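# Flip front cover, snap onto base, leave on conveyor

## Task

Reorient the front cover so it faces the correct way, press it onto the base until it clicks into place, make sure the assembled unit ends up resting on the conveyor belt, and then release it with both grippers open.

## Robot and tools

ROBOT. Two arms, left_arm and right_arm, each a six-joint arm with a parallel two-finger gripper. The root of left_arm sits at (+0.025, +0.348, 0) m with quat_wxyz (+0.999, 0, 0, -0.041); the root of right_arm sits at (-0.012, -0.273, 0) m with quat_wxyz (+1.000, 0, 0, -0.008). The names left and right refer to the arms only, not to sides of a picture.

FRAME. Everything is given in a single scene frame. Its origin lies on the table surface midway between the arms, +z is up, +x reaches out across the table, and left_arm is toward +y. A gripper's fingers extend along its own +z axis and close along its own y axis. end_effector_position is the spot between the finger pads, roughly 1 cm short of the fingertips. Reported hand positions can be a little wrong, worse when the arm is stretched far, and motions often stop a centimetre or more from the command, usually low.

ROW FORMAT. One row is a flat list of 16 numbers covering both arms, even when only one should move: x, y, z, qw, qx, qy, qz, opening for left_arm, followed by the same eight for right_arm. x, y, z are an absolute target position in metres in the scene frame; qw, qx, qy, qz are an absolute target orientation, w first, in the same frame. opening runs from -1 (closed) to +1 (fully open, 0.094 m). To keep an arm still, repeat its whole last reported pose and its intended opening in every call; to hold a gripper's orientation, keep sending the same quaternion rather than copying the slightly drifted one from a result.

execute_actions(actions). actions is a list of up to 15 actions; each action is a list of up to 15 rows, one row per control step of 1/30 s. If fewer than 15 rows are given, the final row is repeated until 15 steps have run. An empty list just returns the current state and images. Each step, the command is clipped to within 70 mm and 16 degrees of the measured gripper pose, and the controller favours position over orientation. After an action the arm only continues to its last clipped pose, so a distant target needs several actions. Any target more than 0.6 m from the gripper's start-of-action position along any of that gripper's axes gets the action refused for both arms; if the first action fails this, or any action is malformed, nothing at all runs.

move(target, speed, blocking). target is one 16-number row of absolute poses as above. Each gripper follows a straight line toward its pose and all arms finish together, in 0.5 to 10 s (cut off at 10 s if longer). speed is the path's peak speed in m/s, 0.002 to 0.5, default 0.25; rotation is capped at twice that in rad/s. Rotation takes the shorter way. Paths do not avoid obstacles or the other arm, and the gripper may lag, deviate, or overshoot speed, especially near full stretch. Faster contact and targets set deeper past a contact both press harder. The opening is applied when the move begins. With blocking=false the call returns after 0.5 s while motion continues; until a result shows it ended, further rows or moves are refused, so use wait or stop first. The result adds a move: line giving the outcome (done, off_target, moving, held, fault) and any limits: paced means the sent pose was clipped; held means a check blocked some steps, after which the arm may move faster than speed. If only one arm is named, the other finished near its pose. Per-gripper distance to its pose is also reported.

wait(seconds). 0 to 10 s; arms hold their last command and a running move carries on, returning early when it ends. stop() brakes a running move; it needs room, more when fast, and fingers keep moving. zoom_image(camera, region) gives a closer look at cam_head_left or cam_head_right (each 504x504), region [x0, y0, x1, y1] in pixels from the top-left, at most 504 by 504. read_manual(section) returns only the URDF licence text. finished_scene(scene) ends the current scene, given its number, and is final, so call it only once the cover is seated, the unit sits on the conveyor and both grippers have let go.

RESULTS. Each result shows a state line per arm with gripper position and quaternion, Hand target lines (where the controller is currently driving each gripper), images from both head cameras, and for action calls step-wise end_effector_position readings, where HELD plus an arm label means that arm's command was partly held back. A pose unreachable line means the clearance check altered or blocked the named arm's command. grip_measured is the measured finger opening on the command scale; the last Joint positions value is that opening in metres. Readings may be off by about 1 mm per gripper.

GRIPPING. To keep hold of something, command an opening below grip_measured: about 0.03 lower holds firmly, less holds gently. Pads push about 50 to 62 N at most, less on very thin parts, with a brief spike at first contact. Expect occasional tugs on a held part or nudges on loose ones.

CAUTIONS. Never let an item leave the table. Avoid drops, slips, slamming and heavy pushing, and keep the arms from colliding or pressing on each other. Joint limits in rad: waist -2.618 to 3.054, shoulder 0 to 3.142, elbow 0 to 3.142, wrist pitch -1.571 to 1.571, wrist yaw -1.571 to 1.571, wrist roll -2.094 to 2.094; the elbow never fully straightens. Holding loads warms motors: MOTOR HOT appears at 75 °C, at 90 °C that arm halts for 10 s, and at 100 °C it goes limp and falls; these show as OVER-TEMPERATURE FAULT lines. A FAULT line can cut short a wait, move or action. The robot keeps holding its last command while you compose a reply.

Each tool is called after "Call:" as a command line: name --argument value for each argument, lists and objects as JSON in quotes; but a table of rows of numbers goes row by row, as --pt "numbers of a row", without its own name.

## Session

Call:
execute_actions --actions '[]'

Scene clock: 0.00 s.
left_arm: end_effector_position=(+0.5708, +0.0871, +0.2433) grip_measured=+1.000 end_effector_quat_wxyz=(+0.247, -0.563, +0.735, -0.286) | right_arm: end_effector_position=(+0.2415, +0.0037, +0.1136) grip_measured=+1.000 end_effector_quat_wxyz=(-0.133, -0.029, +0.876, +0.462)
Joint positions: left_arm=[-0.427  2.451  2.777 -1.145 -0.211 -1.734  0.094] | right_arm=[ 0.432  1.819  1.189 -0.783 -0.996  0.435  0.094]
Joint velocities: left_arm=[-0.002 -0.007 -0.007 -0.007  0.051 -0.022  0.   ] | right_arm=[ 0.002 -0.022  0.007 -0.007 -0.066 -0.022  0.   ]
Hand target (left_arm): +0.569, +0.089, +0.243; +0.248, -0.563, +0.737, -0.280
Hand target (right_arm): +0.242, +0.005, +0.118; -0.129, -0.035, +0.873, +0.468

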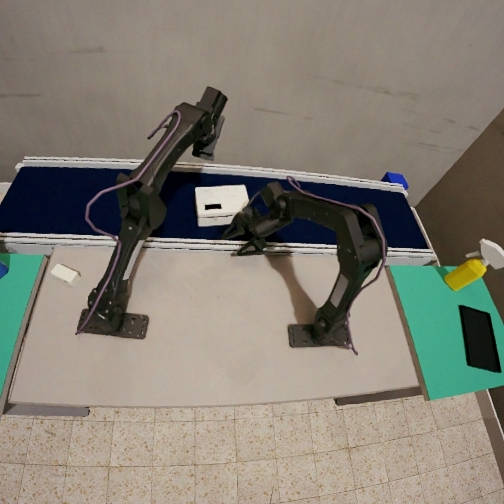

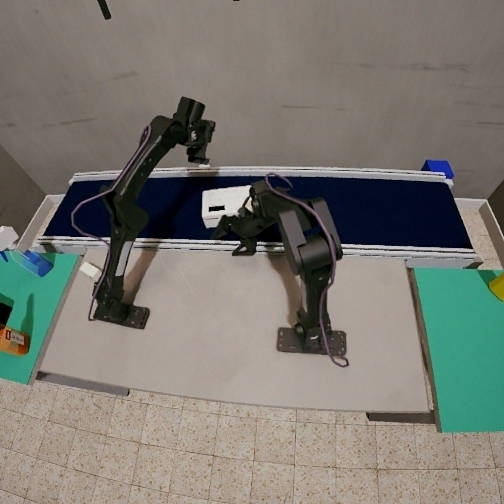

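Call:
move --target '[0.25,0.40,0.25,0,0,1,0,1,0.2,-0.33,0.25,0,0,1,0,1]'

Call:
zoom_image --camera "cam_head_left" --region '[150,150,300,260]'

Call:
zoom_image --camera "cam_head_right" --region '[150,150,300,260]'

Scene clock: 9.60 s.
left_arm: end_effector_position=(+0.2556, +0.3988, +0.2557) grip_measured=+1.000 end_effector_quat_wxyz=(+0.138, -0.006, +0.990, +0.019) | right_arm: end_effector_position=(+0.2025, -0.3266, +0.2347) grip_measured=+1.000 end_effector_quat_wxyz=(+0.106, +0.004, +0.994, -0.020)
Joint positions: left_arm=[ 0.314  1.291  1.556 -1.558  0.024  0.215  0.094] | right_arm=[-0.246  1.263  1.462 -1.554 -0.016 -0.251  0.094]
Joint velocities: left_arm=[-0.012  0.032 -0.012 -0.007 -0.022 -0.066  0.   ] | right_arm=[ 0.007 -0.002 -0.002 -0.037 -0.007 -0.007  0.   ]
Hand target (left_arm): +0.248, +0.399, +0.254; +0.133, -0.001, +0.991, +0.024
Hand target (right_arm): +0.200, -0.328, +0.248; +0.128, +0.004, +0.991, -0.029
Off the commanded pose (left_arm): 0.008 m, 16 deg; orientation clipped at the last step of the last action.
Off the commanded pose (right_arm): 0.016 m, 12 deg.
joint sent to its limit (left arm) — the command would take joint 4 (wrist pitch) past its lower limit, so that joint was sent only as far as its limit.
joint sent to its limit (right arm) — the command would take joint 4 (wrist pitch) past its lower limit, so that joint was sent only as far as its limit.
move: off_target (left_arm, right_arm); limits=paced

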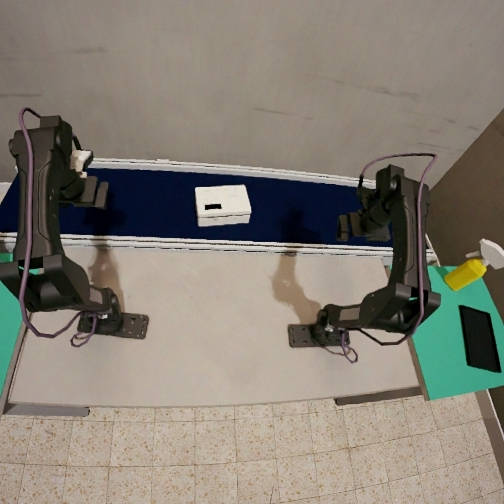

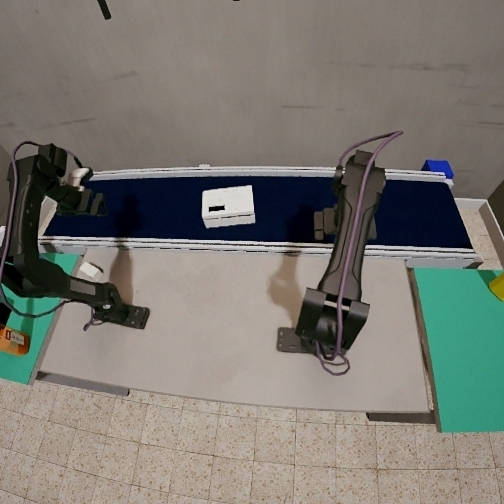

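Region (150, 150, 300, 260) of cam_head_left's 504x504 image, scaled by 3.360, with more detail than that image has; it fills the top 370 rows of this view, and the rest is white.

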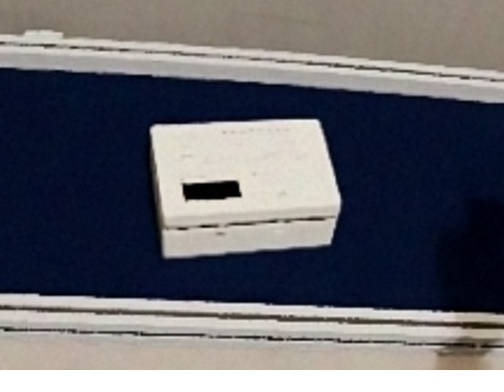

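Region (150, 150, 300, 260) of cam_head_right's 504x504 image, scaled by 3.360, with more detail than that image has; it fills the top 370 rows of this view, and the rest is white.

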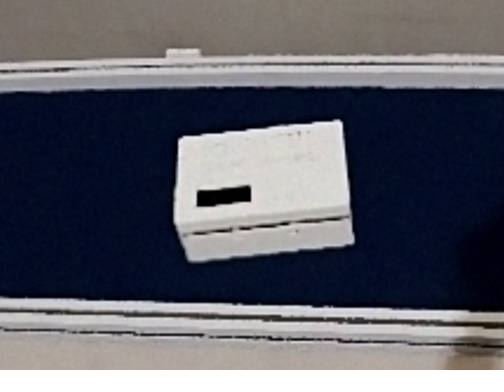

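Call:
zoom_image --camera "cam_head_left" --region '[185,175,260,235]'

Call:
move --target '[0.36,0.20,0.16,0,0.7071,0.7071,0,1,0.36,-0.10,0.16,0,0.7071,0.7071,0,1]'

Region (185, 175, 260, 235) of cam_head_left's 504x504 image, scaled by 6.720, with more detail than that image has; it fills the top 403 rows of this view, and the rest is white.

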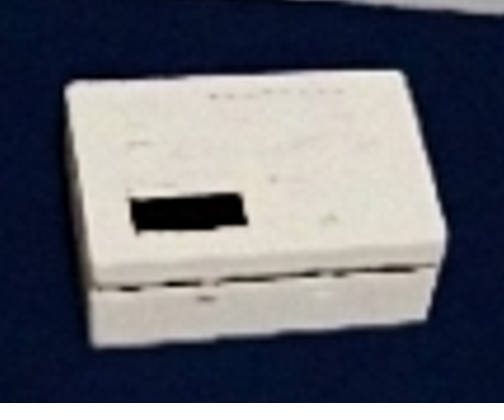

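Scene clock: 19.00 s.
left_arm: end_effector_position=(+0.3603, +0.2006, +0.1570) grip_measured=+1.000 end_effector_quat_wxyz=(+0.006, +0.701, +0.713, +0.002) | right_arm: end_effector_position=(+0.3614, -0.1036, +0.1579) grip_measured=+1.000 end_effector_quat_wxyz=(+0.009, +0.706, +0.708, +0.017)
Joint positions: left_arm=[-0.334  1.935  1.855 -1.479  0.001  1.137  0.094] | right_arm=[ 0.441  2.115  2.121 -1.539  0.005  1.994  0.094]
Joint velocities: left_arm=[-0.007 -0.012 -0.002  0.007 -0.007 -0.007  0.   ] | right_arm=[-0.007  0.017 -0.017  0.007 -0.022  0.037  0.   ]
Hand target (left_arm): +0.361, +0.200, +0.158; -0.000, +0.707, +0.707, +0.002
Hand target (right_arm): +0.360, -0.102, +0.159; +0.008, +0.707, +0.707, +0.012
Off the commanded pose (left_arm): 0.003 m, 1 deg.
Off the commanded pose (right_arm): 0.004 m, 2 deg.
joint sent to its limit (right arm) — the command would take joint 4 (wrist pitch) past its lower limit, so that joint was sent only as far as its limit.
move: done

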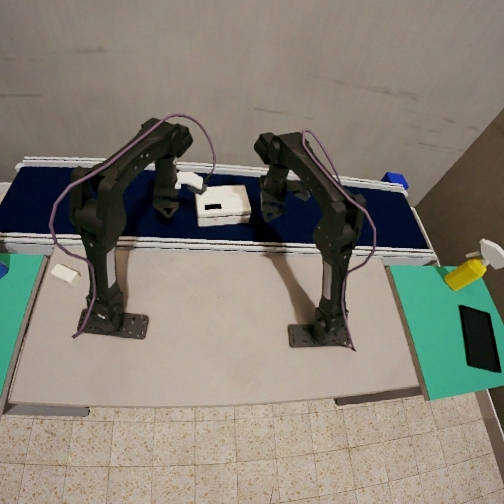

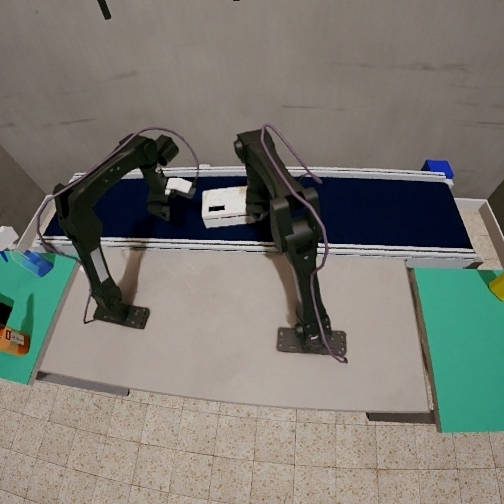

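Call:
move --target '[0.40,0.24,0.06,0,-0.7071,0.7071,0,1,0.40,-0.13,0.06,0,0.7071,0.7071,0,1]' --speed 0.1

Call:
zoom_image --camera "cam_head_left" --region '[120,130,320,260]'

Call:
zoom_image --camera "cam_head_right" --region '[120,130,320,260]'

Scene clock: 35.73 s.
left_arm: end_effector_position=(+0.3869, +0.2217, +0.1094) grip_measured=+1.000 end_effector_quat_wxyz=(+0.016, -0.206, +0.978, -0.010) | right_arm: end_effector_position=(+0.3892, -0.1153, +0.1130) grip_measured=+1.000 end_effector_quat_wxyz=(+0.012, +0.706, +0.707, +0.028)
Joint positions: left_arm=[-0.256  1.966  1.708 -1.275  0.001 -0.754  0.094] | right_arm=[ 0.387  2.153  1.999 -1.356 -0.001  1.942  0.094]
Joint velocities: left_arm=[-0.007 -0.017  0.007 -0.007 -0.007 -0.095  0.   ] | right_arm=[ 0.007 -0.002  0.007 -0.022 -0.007 -0.022  0.   ]
Hand target (left_arm): +0.384, +0.226, +0.095; +0.002, -0.216, +0.976, +0.001
Hand target (right_arm): +0.385, -0.121, +0.096; +0.003, +0.707, +0.707, +0.006
Off the commanded pose (left_arm): 0.054 m, 66 deg.
Off the commanded pose (right_arm): 0.056 m, 4 deg.
move: off_target (left_arm, right_arm; path cut at 10 s)

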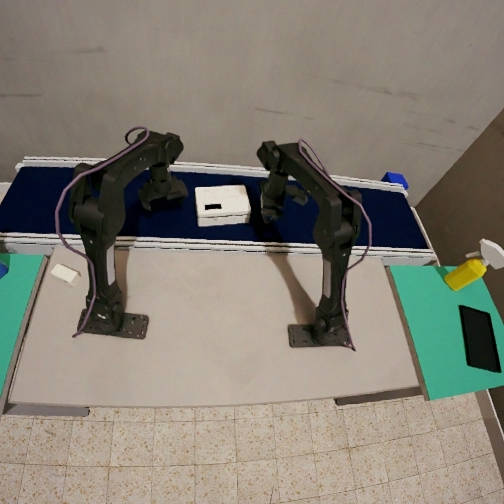

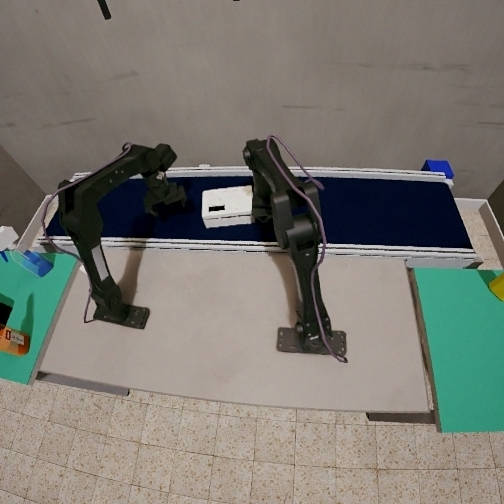

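Region (120, 130, 320, 260) of cam_head_left's 504x504 image, scaled by 2.520, with more detail than that image has; it fills the top 328 rows of this view, and the rest is white.

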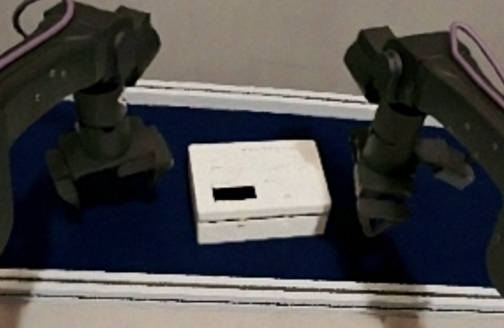

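Region (120, 130, 320, 260) of cam_head_right's 504x504 image, scaled by 2.520, with more detail than that image has; it fills the top 328 rows of this view, and the rest is white.

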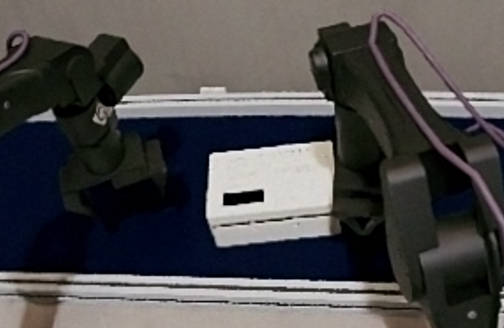

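Call:
move --target '[0.28,0.33,0.18,0,0,1,0,1,0.33,-0.1,0.21,0,0,1,0,-0.19]' --speed 0.4

Call:
move --target '[0.28,0.33,0.18,0,0,1,0,1,0.331,0.058,0.19,0,-0.76,0.649,0,-0.19]' --speed 0.4

Call:
zoom_image --camera "cam_head_left" --region '[160,140,280,240]'

Call:
zoom_image --camera "cam_head_right" --region '[160,140,280,240]'

Scene clock: 58.77 s.
left_arm: end_effector_position=(+0.2888, +0.3272, +0.1813) grip_measured=+1.000 end_effector_quat_wxyz=(+0.005, -0.003, +1.000, -0.001) | right_arm: end_effector_position=(+0.3400, -0.0964, +0.2068) grip_measured=-0.187 end_effector_quat_wxyz=(+0.064, +0.009, +0.997, +0.038)
Joint positions: left_arm=[ 0.001  1.548  1.496 -1.508  0.001 -0.087  0.094] | right_arm=[ 0.474  1.969  2.095 -1.549 -0.01   0.477  0.038]
Joint velocities: left_arm=[-0.002  0.002 -0.012  0.037 -0.037 -0.022  0.   ] | right_arm=[ 0.007  0.002 -0.012 -0.051 -0.066 -0.051 -0.   ]
Hand target (left_arm): +0.280, +0.329, +0.182; -0.001, -0.000, +1.000, -0.001
Hand target (right_arm): +0.331, -0.099, +0.209; +0.061, +0.000, +0.998, +0.031
Off the commanded pose (left_arm): 0.009 m, 1 deg.
Off the commanded pose (right_arm): 0.011 m, 9 deg.
joint sent to its limit (right arm) — the command would take joint 4 (wrist pitch) past its lower limit, so that joint was sent only as far as its limit.
move: off_target (right_arm)

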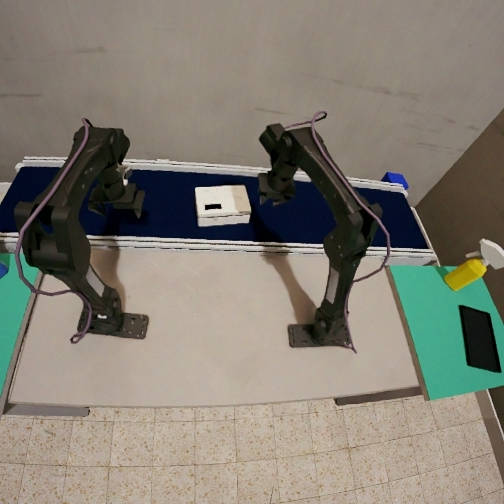

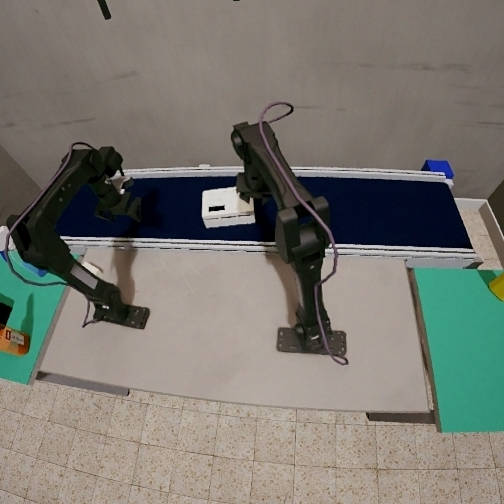

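Scene clock: 61.63 s.
left_arm: end_effector_position=(+0.2864, +0.3274, +0.1783) grip_measured=+1.000 end_effector_quat_wxyz=(-0.000, -0.002, +1.000, -0.000) | right_arm: end_effector_position=(+0.3319, +0.0539, +0.1887) grip_measured=-0.187 end_effector_quat_wxyz=(-0.115, +0.751, -0.650, +0.012)
Joint positions: left_arm=[ 0.001  1.548  1.484 -1.508  0.001 -0.086  0.094] | right_arm=[ 0.774  2.277  2.493 -1.554  0.002 -0.956  0.038]
Joint velocities: left_arm=[-0.007  0.017 -0.027  0.022  0.007 -0.007  0.   ] | right_arm=[-0.022 -0.002  0.002 -0.066  0.095 -0.007  0.001]
Hand target (left_arm): +0.280, +0.330, +0.180; -0.000, +0.000, +1.000, -0.000
Hand target (right_arm): +0.332, +0.058, +0.189; -0.117, +0.755, -0.645, +0.013
Off the commanded pose (left_arm): 0.007 m, 0 deg.
Off the commanded pose (right_arm): 0.004 m, 13 deg.
joint sent to its limit (right arm) — the command would take joint 4 (wrist pitch) past its lower limit, so that joint was sent only as far as its limit.
move: off_target (right_arm)

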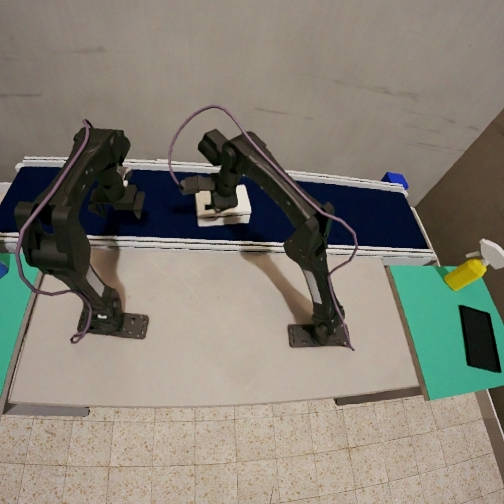

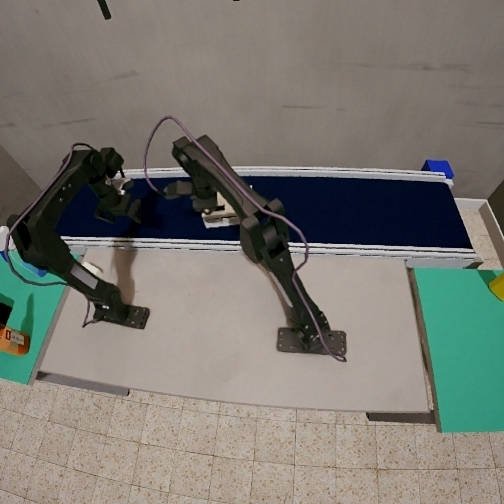

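Region (160, 140, 280, 240) of cam_head_left's 504x504 image, scaled by 4.200, with more detail than that image has.

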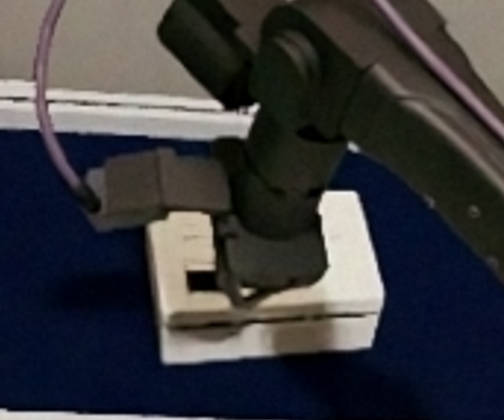

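Region (160, 140, 280, 240) of cam_head_right's 504x504 image, scaled by 4.200, with more detail than that image has.

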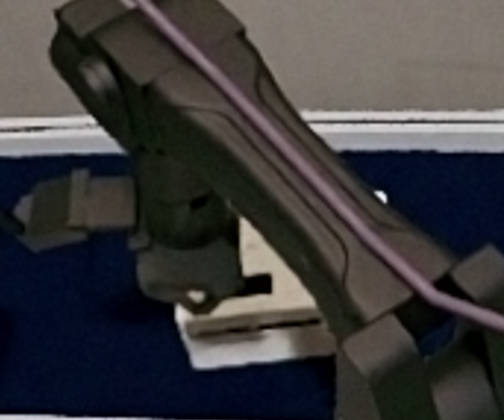

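Call:
move --target '[0.38,0.22,0.05,0,0,1,0,-1,0.36,-0.13,0.17,0,0,1,0,-1]' --speed 0.3

Call:
move --target '[0.38,0.22,0.02,0,0,1,0,-1,0.38,-0.13,0.05,0,0,1,0,-1]' --speed 0.1

Call:
zoom_image --camera "cam_head_left" --region '[120,130,320,260]'

Call:
zoom_image --camera "cam_head_right" --region '[120,130,320,260]'

Scene clock: 72.13 s.
left_arm: end_effector_position=(+0.3693, +0.2262, +0.0473) grip_measured=-0.982 end_effector_quat_wxyz=(-0.012, +0.003, +1.000, +0.004) | right_arm: end_effector_position=(+0.3658, -0.1264, +0.1633) grip_measured=-0.979 end_effector_quat_wxyz=(+0.018, -0.006, +1.000, +0.006)
Joint positions: left_arm=[-0.26   1.99   1.493 -1.1    0.001 -0.337  0.001] | right_arm=[ 0.384  2.098  2.117 -1.552  0.002  0.356  0.001]
Joint velocities: left_arm=[ 0.012  0.007  0.007 -0.037 -0.066  0.007  0.001] | right_arm=[-0.007 -0.002 -0.007  0.051 -0.022  0.037 -0.001]
Hand target (left_arm): +0.379, +0.221, +0.048; +0.000, -0.000, +1.000, +0.001
Hand target (right_arm): +0.358, -0.130, +0.170; +0.016, +0.000, +1.000, +0.007
Off the commanded pose (left_arm): 0.013 m, 2 deg.
Off the commanded pose (right_arm): 0.010 m, 2 deg.
joint sent to its limit (right arm) — the command would take joint 4 (wrist pitch) past its lower limit, so that joint was sent only as far as its limit.
move: off_target (left_arm)

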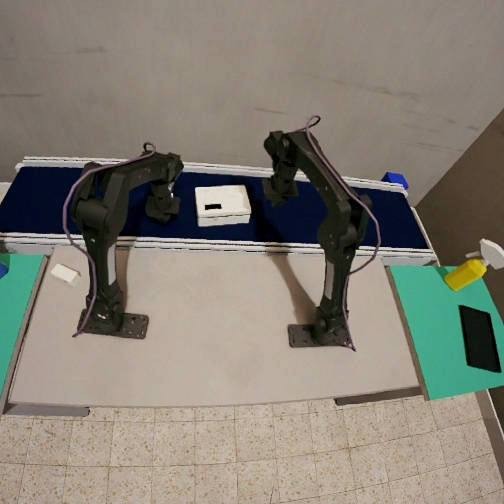

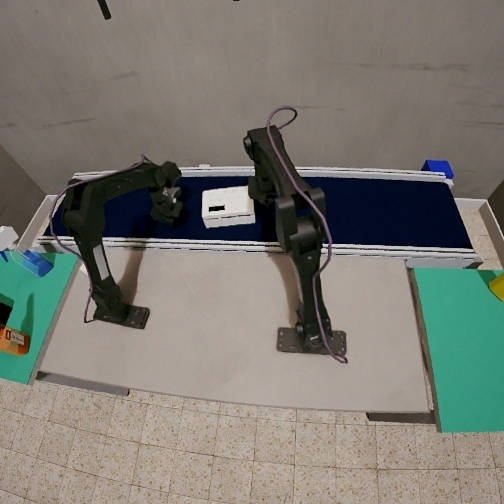

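Scene clock: 73.80 s.
left_arm: end_effector_position=(+0.3839, +0.2210, +0.0308) grip_measured=-0.982 end_effector_quat_wxyz=(+0.010, +0.002, +1.000, -0.004) | right_arm: end_effector_position=(+0.3781, -0.1278, +0.0572) grip_measured=-0.979 end_effector_quat_wxyz=(+0.003, -0.000, +1.000, +0.000)
Joint positions: left_arm=[-0.26   2.022  1.471 -0.999  0.001 -0.338  0.001] | right_arm=[ 0.37   2.154  1.781 -1.192  0.002  0.354  0.001]
Joint velocities: left_arm=[-0.012 -0.012 -0.002 -0.066  0.007 -0.066 -0.001] | right_arm=[ 0.007 -0.007  0.007 -0.037 -0.022 -0.037  0.001]
Hand target (left_arm): +0.380, +0.220, +0.020; +0.000, +0.000, +1.000, +0.000
Hand target (right_arm): +0.378, -0.131, +0.050; -0.000, +0.000, +1.000, -0.000
Off the commanded pose (left_arm): 0.012 m, 1 deg.
Off the commanded pose (right_arm): 0.008 m, 0 deg.
move: off_target (left_arm)

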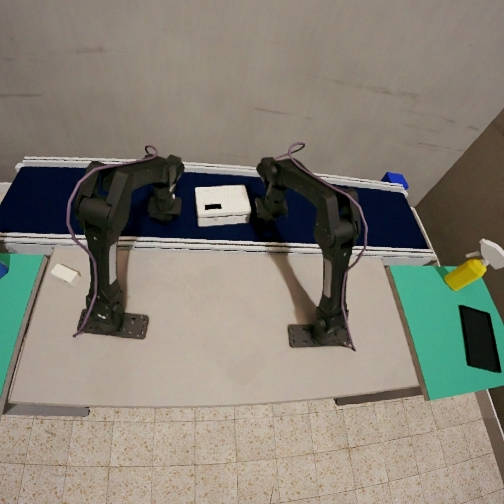

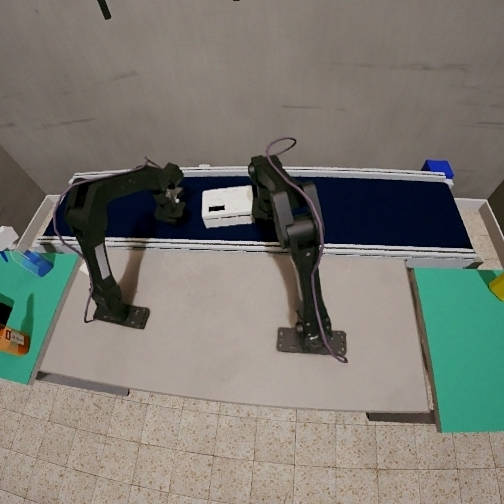

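Region (120, 130, 320, 260) of cam_head_left's 504x504 image, scaled by 2.520, with more detail than that image has; it fills the top 328 rows of this view, and the rest is white.

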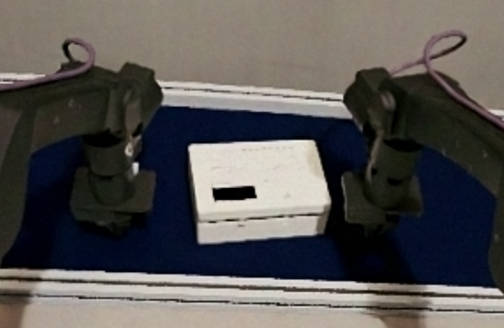

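Region (120, 130, 320, 260) of cam_head_right's 504x504 image, scaled by 2.520, with more detail than that image has; it fills the top 328 rows of this view, and the rest is white.

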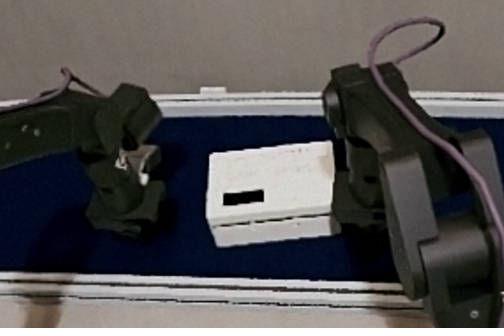

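Call:
move --target '[0.37,0.18,0.14,0,0.3,0.95,0,-0.15,0.28,-0.28,0.15,0,0,1,0,1]' --speed 0.3

Call:
move --target '[0.388,0.055,0.115,0,0.649,0.76,0,-0.15,0.28,-0.28,0.15,0,0,1,0,1]' --speed 0.2

Call:
zoom_image --camera "cam_head_left" --region '[160,140,280,240]'

Call:
zoom_image --camera "cam_head_right" --region '[160,140,280,240]'

Scene clock: 86.67 s.
left_arm: end_effector_position=(+0.3708, +0.1815, +0.1388) grip_measured=-0.152 end_effector_quat_wxyz=(+0.003, +0.293, +0.956, -0.001) | right_arm: end_effector_position=(+0.2887, -0.2781, +0.1496) grip_measured=+1.000 end_effector_quat_wxyz=(+0.007, +0.003, +1.000, +0.001)
Joint positions: left_arm=[-0.369  2.007  1.883 -1.441  0.001  0.143  0.04 ] | right_arm=[-0.005  1.67   1.496 -1.383 -0.001 -0.015  0.094]
Joint velocities: left_arm=[-0.007 -0.007  0.002 -0.095 -0.037 -0.051  0.   ] | right_arm=[ 0.002  0.017  0.002  0.022 -0.037 -0.037  0.   ]
Hand target (left_arm): +0.372, +0.179, +0.140; +0.001, +0.301, +0.954, +0.000
Hand target (right_arm): +0.280, -0.278, +0.150; +0.001, +0.000, +1.000, +0.002
Off the commanded pose (left_arm): 0.002 m, 1 deg.
Off the commanded pose (right_arm): 0.009 m, 1 deg.
move: done

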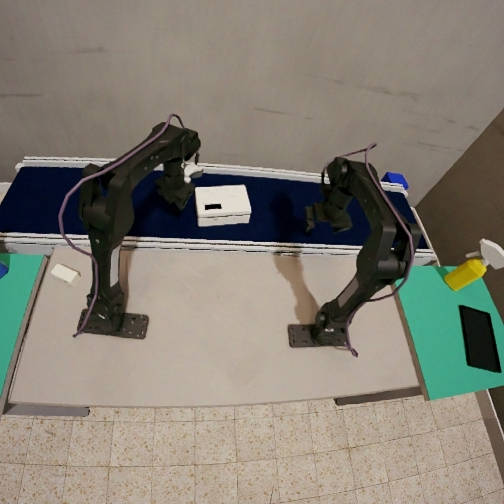

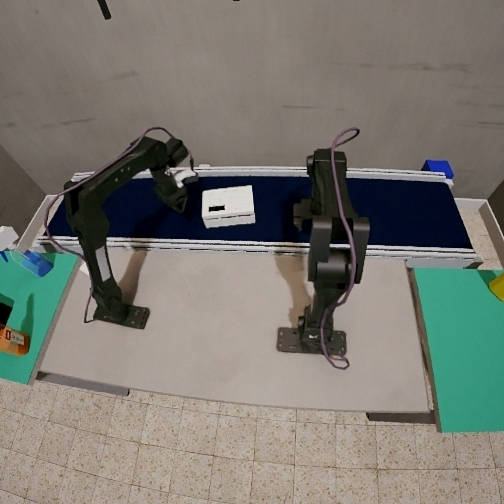

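Scene clock: 89.17 s.
left_arm: end_effector_position=(+0.3890, +0.0565, +0.1154) grip_measured=-0.152 end_effector_quat_wxyz=(+0.019, +0.642, +0.766, +0.000) | right_arm: end_effector_position=(+0.2886, -0.2781, +0.1496) grip_measured=+1.000 end_effector_quat_wxyz=(+0.007, +0.000, +1.000, +0.001)
Joint positions: left_arm=[-0.595  2.389  2.408 -1.551  0.001  0.718  0.04 ] | right_arm=[-0.005  1.67   1.496 -1.383 -0.001 -0.02   0.094]
Joint velocities: left_arm=[-0.012  0.002 -0.007  0.022  0.066 -0.037 -0.   ] | right_arm=[ 0.002  0.002  0.022 -0.037 -0.022  0.037  0.   ]
Hand target (left_arm): +0.388, +0.055, +0.114; +0.014, +0.649, +0.760, +0.001
Hand target (right_arm): +0.280, -0.280, +0.150; +0.000, -0.000, +1.000, -0.000
Off the commanded pose (left_arm): 0.002 m, 2 deg.
Off the commanded pose (right_arm): 0.009 m, 1 deg.
joint sent to its limit (left arm) — the command would take joint 4 (wrist pitch) past its lower limit, so that joint was sent only as far as its limit.
move: done

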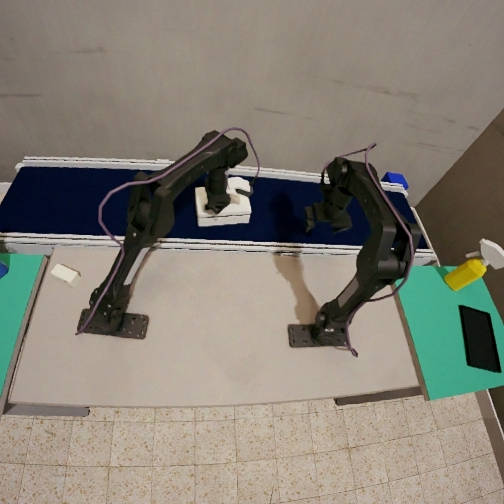

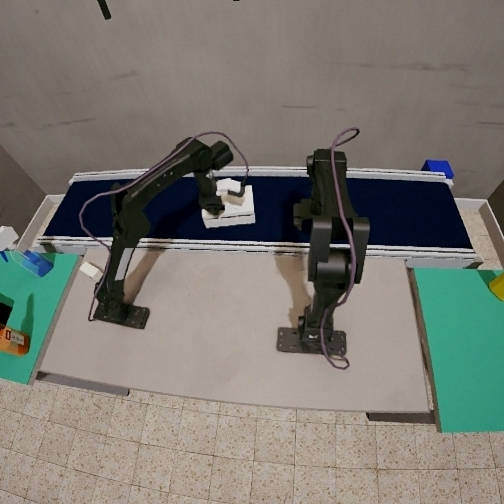

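Region (160, 140, 280, 240) of cam_head_left's 504x504 image, scaled by 4.200, with more detail than that image has.

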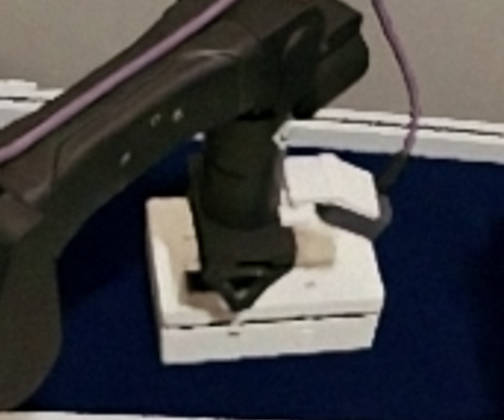

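Region (160, 140, 280, 240) of cam_head_right's 504x504 image, scaled by 4.200, with more detail than that image has.

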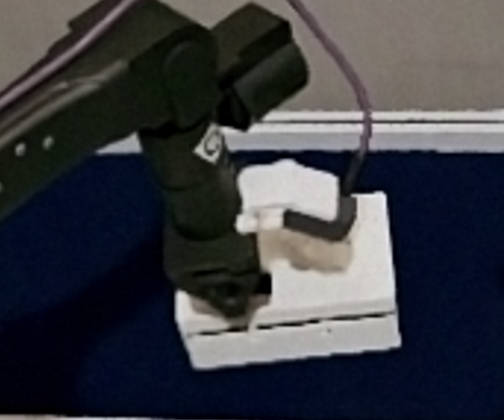

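Shift slightly +y and lower gently.

Call:
move --target '[0.387,0.062,0.08,0,0.649,0.76,0,-0.15,0.28,-0.28,0.15,0,0,1,0,1]' --speed 0.04

Call:
zoom_image --camera "cam_head_left" --region '[170,160,270,240]'

Call:
zoom_image --camera "cam_head_right" --region '[170,160,270,240]'

Scene clock: 95.97 s.
left_arm: end_effector_position=(+0.3843, +0.0604, +0.0825) grip_measured=-0.152 end_effector_quat_wxyz=(-0.004, +0.647, +0.762, -0.000) | right_arm: end_effector_position=(+0.2885, -0.2781, +0.1496) grip_measured=+1.000 end_effector_quat_wxyz=(+0.007, +0.000, +1.000, +0.001)
Joint positions: left_arm=[-0.595  2.384  2.267 -1.462  0.     0.73   0.04 ] | right_arm=[-0.005  1.67   1.496 -1.383 -0.001 -0.02   0.094]
Joint velocities: left_arm=[ 0.007 -0.007 -0.012  0.037  0.022  0.095  0.   ] | right_arm=[-0.007 -0.012  0.002  0.022 -0.022 -0.066  0.   ]
Hand target (left_arm): +0.387, +0.062, +0.080; -0.001, +0.649, +0.760, -0.000
Hand target (right_arm): +0.280, -0.280, +0.150; -0.000, +0.000, +1.000, -0.000
Off the commanded pose (left_arm): 0.004 m, 1 deg.
Off the commanded pose (right_arm): 0.009 m, 1 deg.
move: done

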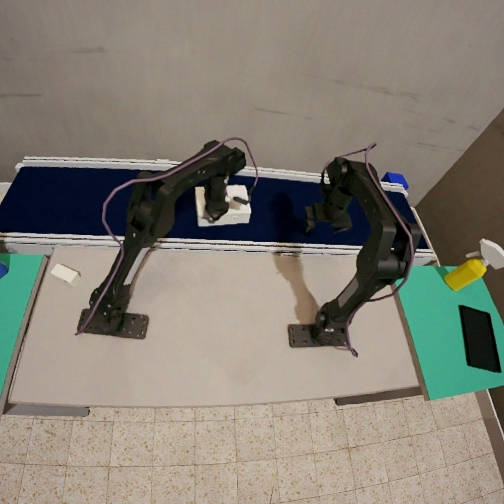

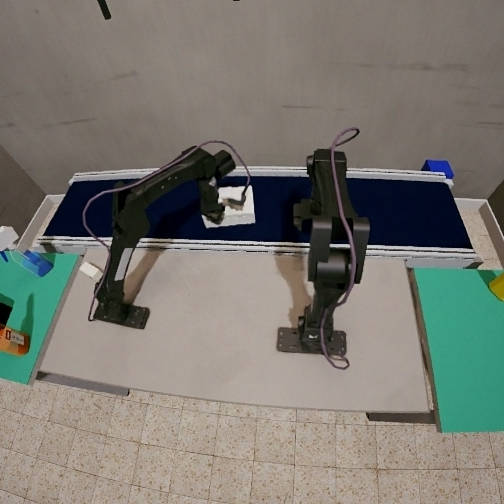

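Region (170, 160, 270, 240) of cam_head_left's 504x504 image, scaled by 5.040, with more detail than that image has; it fills the top 403 rows of this view, and the rest is white.

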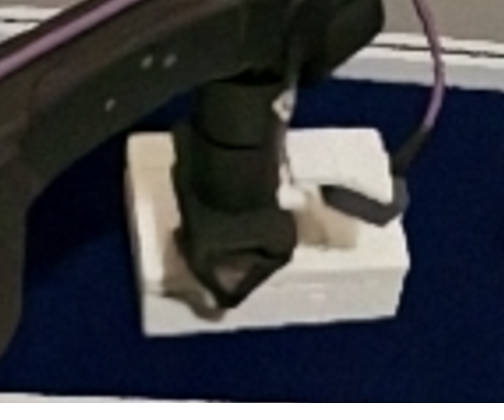

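Region (170, 160, 270, 240) of cam_head_right's 504x504 image, scaled by 5.040, with more detail than that image has; it fills the top 403 rows of this view, and the rest is white.

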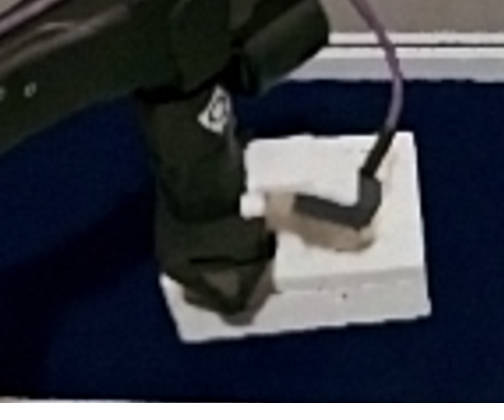

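Call:
move --target '[0.387,0.062,0.11,0,0.649,0.76,0,-0.15,0.28,-0.28,0.15,0,0,1,0,1]' --speed 0.1

Call:
move --target '[0.43,0.07,0.095,0,0.649,0.76,0,-0.15,0.28,-0.28,0.15,0,0,1,0,1]' --speed 0.1

Call:
zoom_image --camera "cam_head_left" --region '[170,160,270,240]'

Call:
zoom_image --camera "cam_head_right" --region '[170,160,270,240]'

Scene clock: 102.97 s.
left_arm: end_effector_position=(+0.3859, +0.0591, +0.1120) grip_measured=-0.152 end_effector_quat_wxyz=(+0.011, +0.647, +0.762, +0.000) | right_arm: end_effector_position=(+0.2885, -0.2781, +0.1496) grip_measured=+1.000 end_effector_quat_wxyz=(+0.007, +0.000, +1.000, +0.001)
Joint positions: left_arm=[-0.595  2.384  2.385 -1.55   0.     0.731  0.04 ] | right_arm=[-0.005  1.67   1.496 -1.383 -0.001 -0.02   0.094]
Joint velocities: left_arm=[-0.017  0.012  0.007 -0.037  0.007 -0.022  0.001] | right_arm=[-0.002 -0.012 -0.007 -0.007 -0.066  0.022  0.   ]
Hand target (left_arm): +0.387, +0.062, +0.110; +0.004, +0.649, +0.761, +0.000
Hand target (right_arm): +0.280, -0.280, +0.150; -0.000, +0.000, +1.000, -0.000
Off the commanded pose (left_arm): 0.004 m, 1 deg.
Off the commanded pose (right_arm): 0.009 m, 1 deg.
joint sent to its limit (left arm) — the command would take joint 4 (wrist pitch) past its lower limit, so that joint was sent only as far as its limit.
move: done

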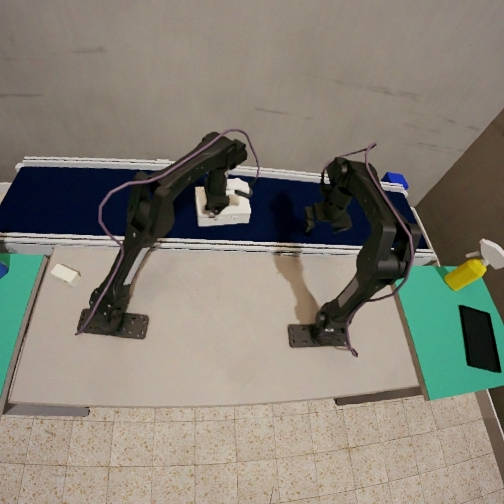

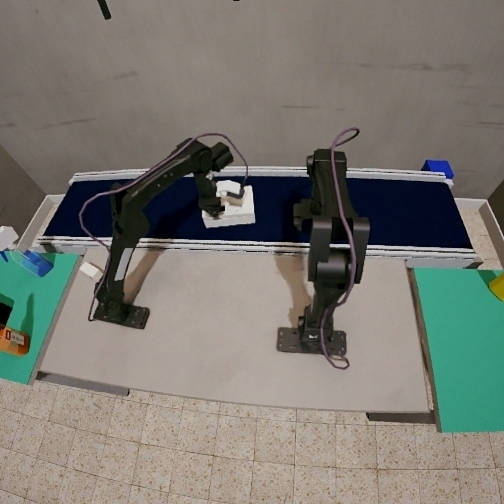

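Scene clock: 103.80 s.
left_arm: end_effector_position=(+0.4285, +0.0715, +0.0948) grip_measured=-0.152 end_effector_quat_wxyz=(+0.026, +0.644, +0.765, +0.002) | right_arm: end_effector_position=(+0.2885, -0.2781, +0.1496) grip_measured=+1.000 end_effector_quat_wxyz=(+0.007, +0.000, +1.000, +0.001)
Joint positions: left_arm=[-0.521  2.513  2.55  -1.556  0.     0.797  0.04 ] | right_arm=[-0.005  1.67   1.496 -1.383 -0.001 -0.02   0.094]
Joint velocities: left_arm=[-0.012  0.012  0.027  0.007  0.007 -0.022  0.   ] | right_arm=[ 0.007  0.002  0.027  0.007 -0.037 -0.037  0.   ]
Hand target (left_arm): +0.429, +0.071, +0.094; +0.025, +0.649, +0.760, +0.002
Hand target (right_arm): +0.280, -0.280, +0.150; -0.000, +0.000, +1.000, -0.000
Off the commanded pose (left_arm): 0.002 m, 3 deg.
Off the commanded pose (right_arm): 0.009 m, 1 deg.
joint sent to its limit (left arm) — the command would take joint 4 (wrist pitch) past its lower limit, so that joint was sent only as far as its limit.
move: off_target (left_arm)

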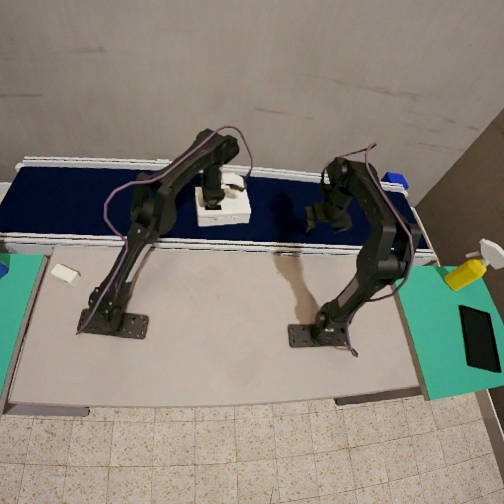

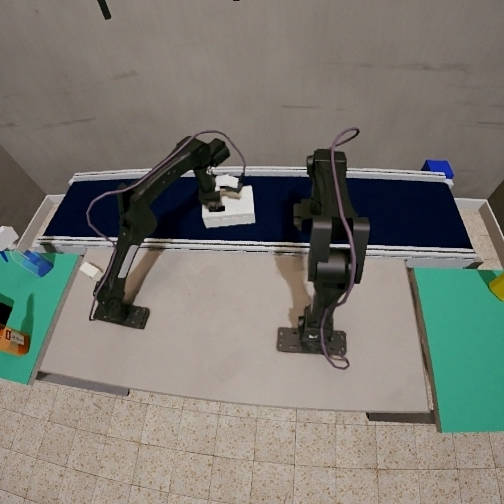

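Region (170, 160, 270, 240) of cam_head_left's 504x504 image, scaled by 5.040, with more detail than that image has; it fills the top 403 rows of this view, and the rest is white.

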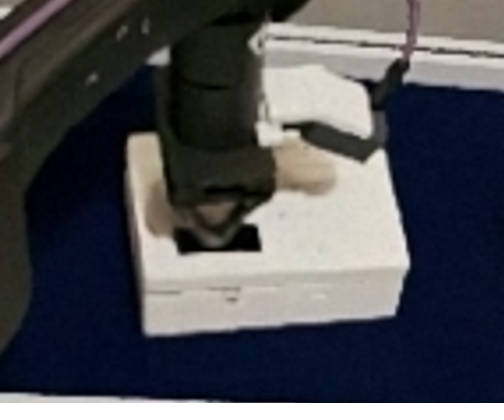

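Region (170, 160, 270, 240) of cam_head_right's 504x504 image, scaled by 5.040, with more detail than that image has; it fills the top 403 rows of this view, and the rest is white.

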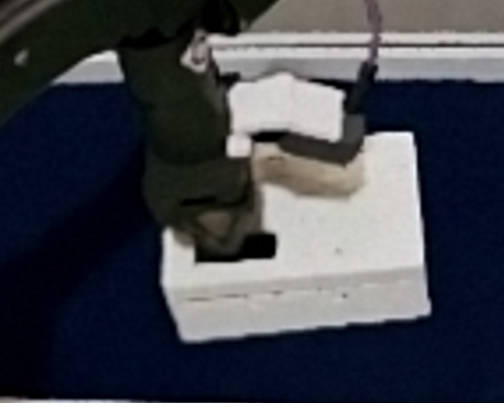

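Call:
move --target '[0.39,0.062,0.10,0,0.649,0.76,0,-0.15,0.28,-0.28,0.15,0,0,1,0,1]' --speed 0.1

Call:
move --target '[0.393,0.062,0.074,0,0.649,0.76,0,-0.15,0.28,-0.28,0.15,0,0,1,0,1]' --speed 0.04

Call:
move --target '[0.393,0.062,0.074,0,0.649,0.76,0,-0.7,0.28,-0.28,0.15,0,0,1,0,1]' --speed 0.04

Call:
zoom_image --camera "cam_head_right" --region '[170,160,270,240]'

Scene clock: 113.00 s.
left_arm: end_effector_position=(+0.3923, +0.0597, +0.0962) grip_measured=-0.152 end_effector_quat_wxyz=(-0.002, +0.654, +0.756, -0.000) | right_arm: end_effector_position=(+0.2885, -0.2781, +0.1496) grip_measured=+1.000 end_effector_quat_wxyz=(+0.007, +0.000, +1.000, +0.001)
Joint positions: left_arm=[-0.585  2.439  2.42  -1.555  0.     0.759  0.04 ] | right_arm=[-0.005  1.67   1.496 -1.383 -0.001 -0.02   0.094]
Joint velocities: left_arm=[ 0.002 -0.017 -0.027  0.007  0.037 -0.022 -0.   ] | right_arm=[ 0.002 -0.012 -0.002 -0.022 -0.022  0.037  0.   ]
Hand target (left_arm): +0.390, +0.062, +0.100; -0.001, +0.650, +0.760, +0.000
Hand target (right_arm): +0.280, -0.280, +0.150; -0.000, +0.000, +1.000, -0.000
Off the commanded pose (left_arm): 0.005 m, 1 deg.
Off the commanded pose (right_arm): 0.009 m, 1 deg.
move: done

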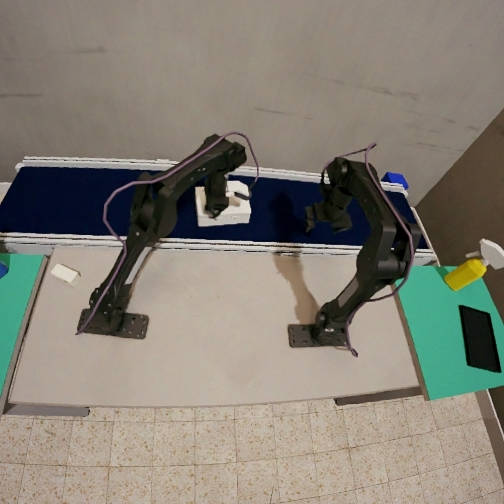

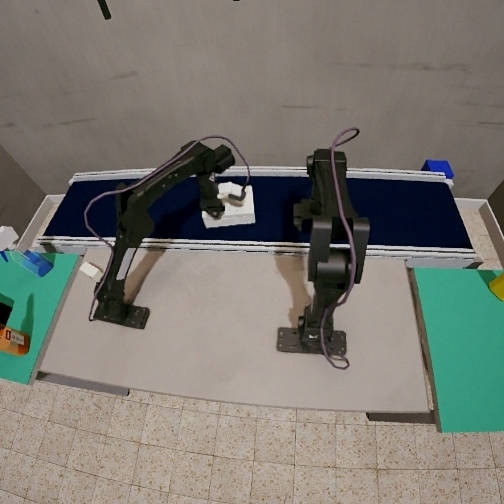

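Scene clock: 113.80 s.
left_arm: end_effector_position=(+0.3904, +0.0616, +0.0824) grip_measured=-0.152 end_effector_quat_wxyz=(-0.001, +0.654, +0.756, +0.001) | right_arm: end_effector_position=(+0.2885, -0.2781, +0.1496) grip_measured=+1.000 end_effector_quat_wxyz=(+0.007, +0.000, +1.000, +0.001)
Joint positions: left_arm=[-0.585  2.4    2.294 -1.467 -0.001  0.758  0.04 ] | right_arm=[-0.005  1.67   1.496 -1.383 -0.001 -0.02   0.094]
Joint velocities: left_arm=[-0.007 -0.012 -0.012  0.066 -0.022  0.037 -0.   ] | right_arm=[ 0.007  0.012 -0.007  0.037  0.051  0.007  0.   ]
Hand target (left_arm): +0.393, +0.062, +0.074; -0.000, +0.649, +0.760, +0.000
Hand target (right_arm): +0.280, -0.280, +0.150; -0.000, +0.000, +1.000, -0.000
Off the commanded pose (left_arm): 0.009 m, 1 deg.
Off the commanded pose (right_arm): 0.009 m, 1 deg.
move: done

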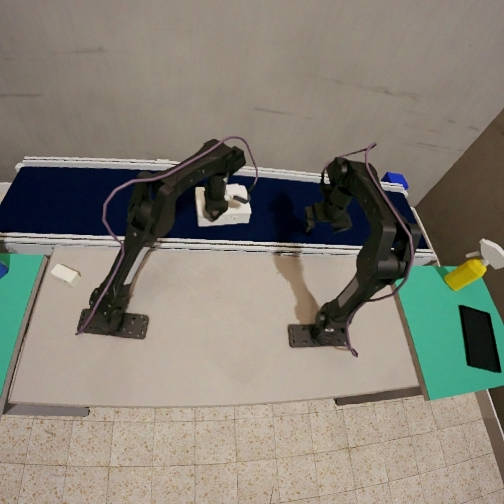

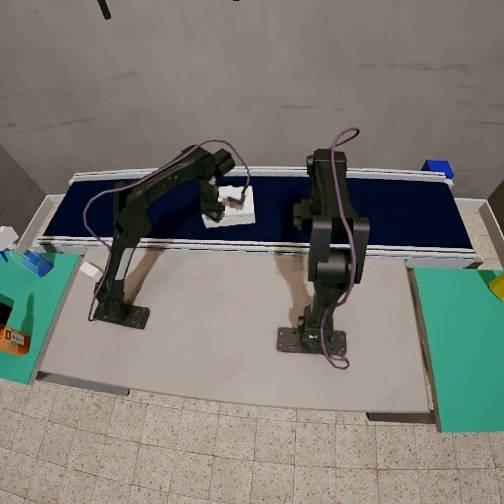

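Scene clock: 114.50 s.
left_arm: end_effector_position=(+0.3923, +0.0604, +0.0817) grip_measured=-0.698 end_effector_quat_wxyz=(+0.003, +0.654, +0.756, +0.002) | right_arm: end_effector_position=(+0.2885, -0.2781, +0.1496) grip_measured=+1.000 end_effector_quat_wxyz=(+0.007, +0.000, +1.000, +0.001)
Joint positions: left_arm=[-0.585  2.4    2.292 -1.456 -0.003  0.758  0.014] | right_arm=[-0.005  1.67   1.496 -1.383 -0.001 -0.02   0.094]
Joint velocities: left_arm=[ 0.022 -0.017 -0.007 -0.051 -0.007 -0.051 -0.   ] | right_arm=[-0.007 -0.022  0.007  0.022 -0.007 -0.066  0.   ]
Hand target (left_arm): +0.393, +0.062, +0.074; -0.001, +0.649, +0.760, -0.000
Hand target (right_arm): +0.280, -0.280, +0.150; -0.000, +0.000, +1.000, -0.000
Off the commanded pose (left_arm): 0.008 m, 1 deg.
Off the commanded pose (right_arm): 0.009 m, 1 deg.
move: done

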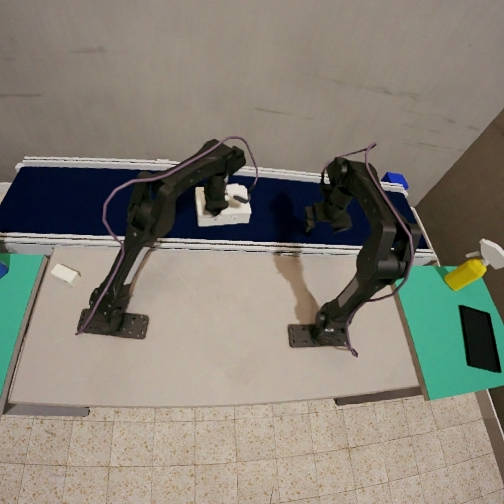

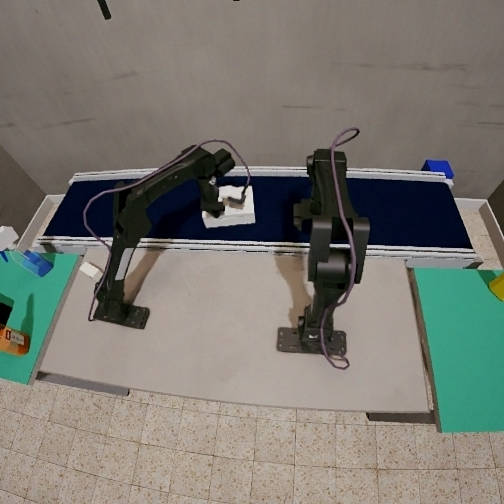

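Region (170, 160, 270, 240) of cam_head_right's 504x504 image, scaled by 5.040, with more detail than that image has; it fills the top 403 rows of this view, and the rest is white.

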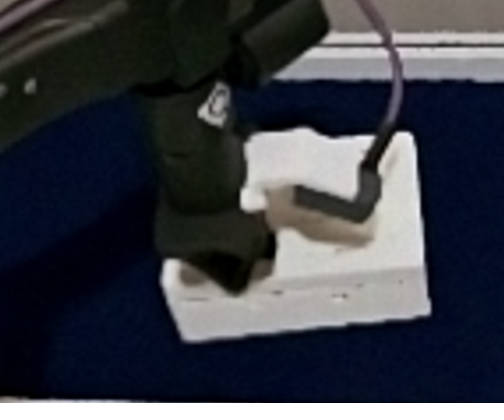

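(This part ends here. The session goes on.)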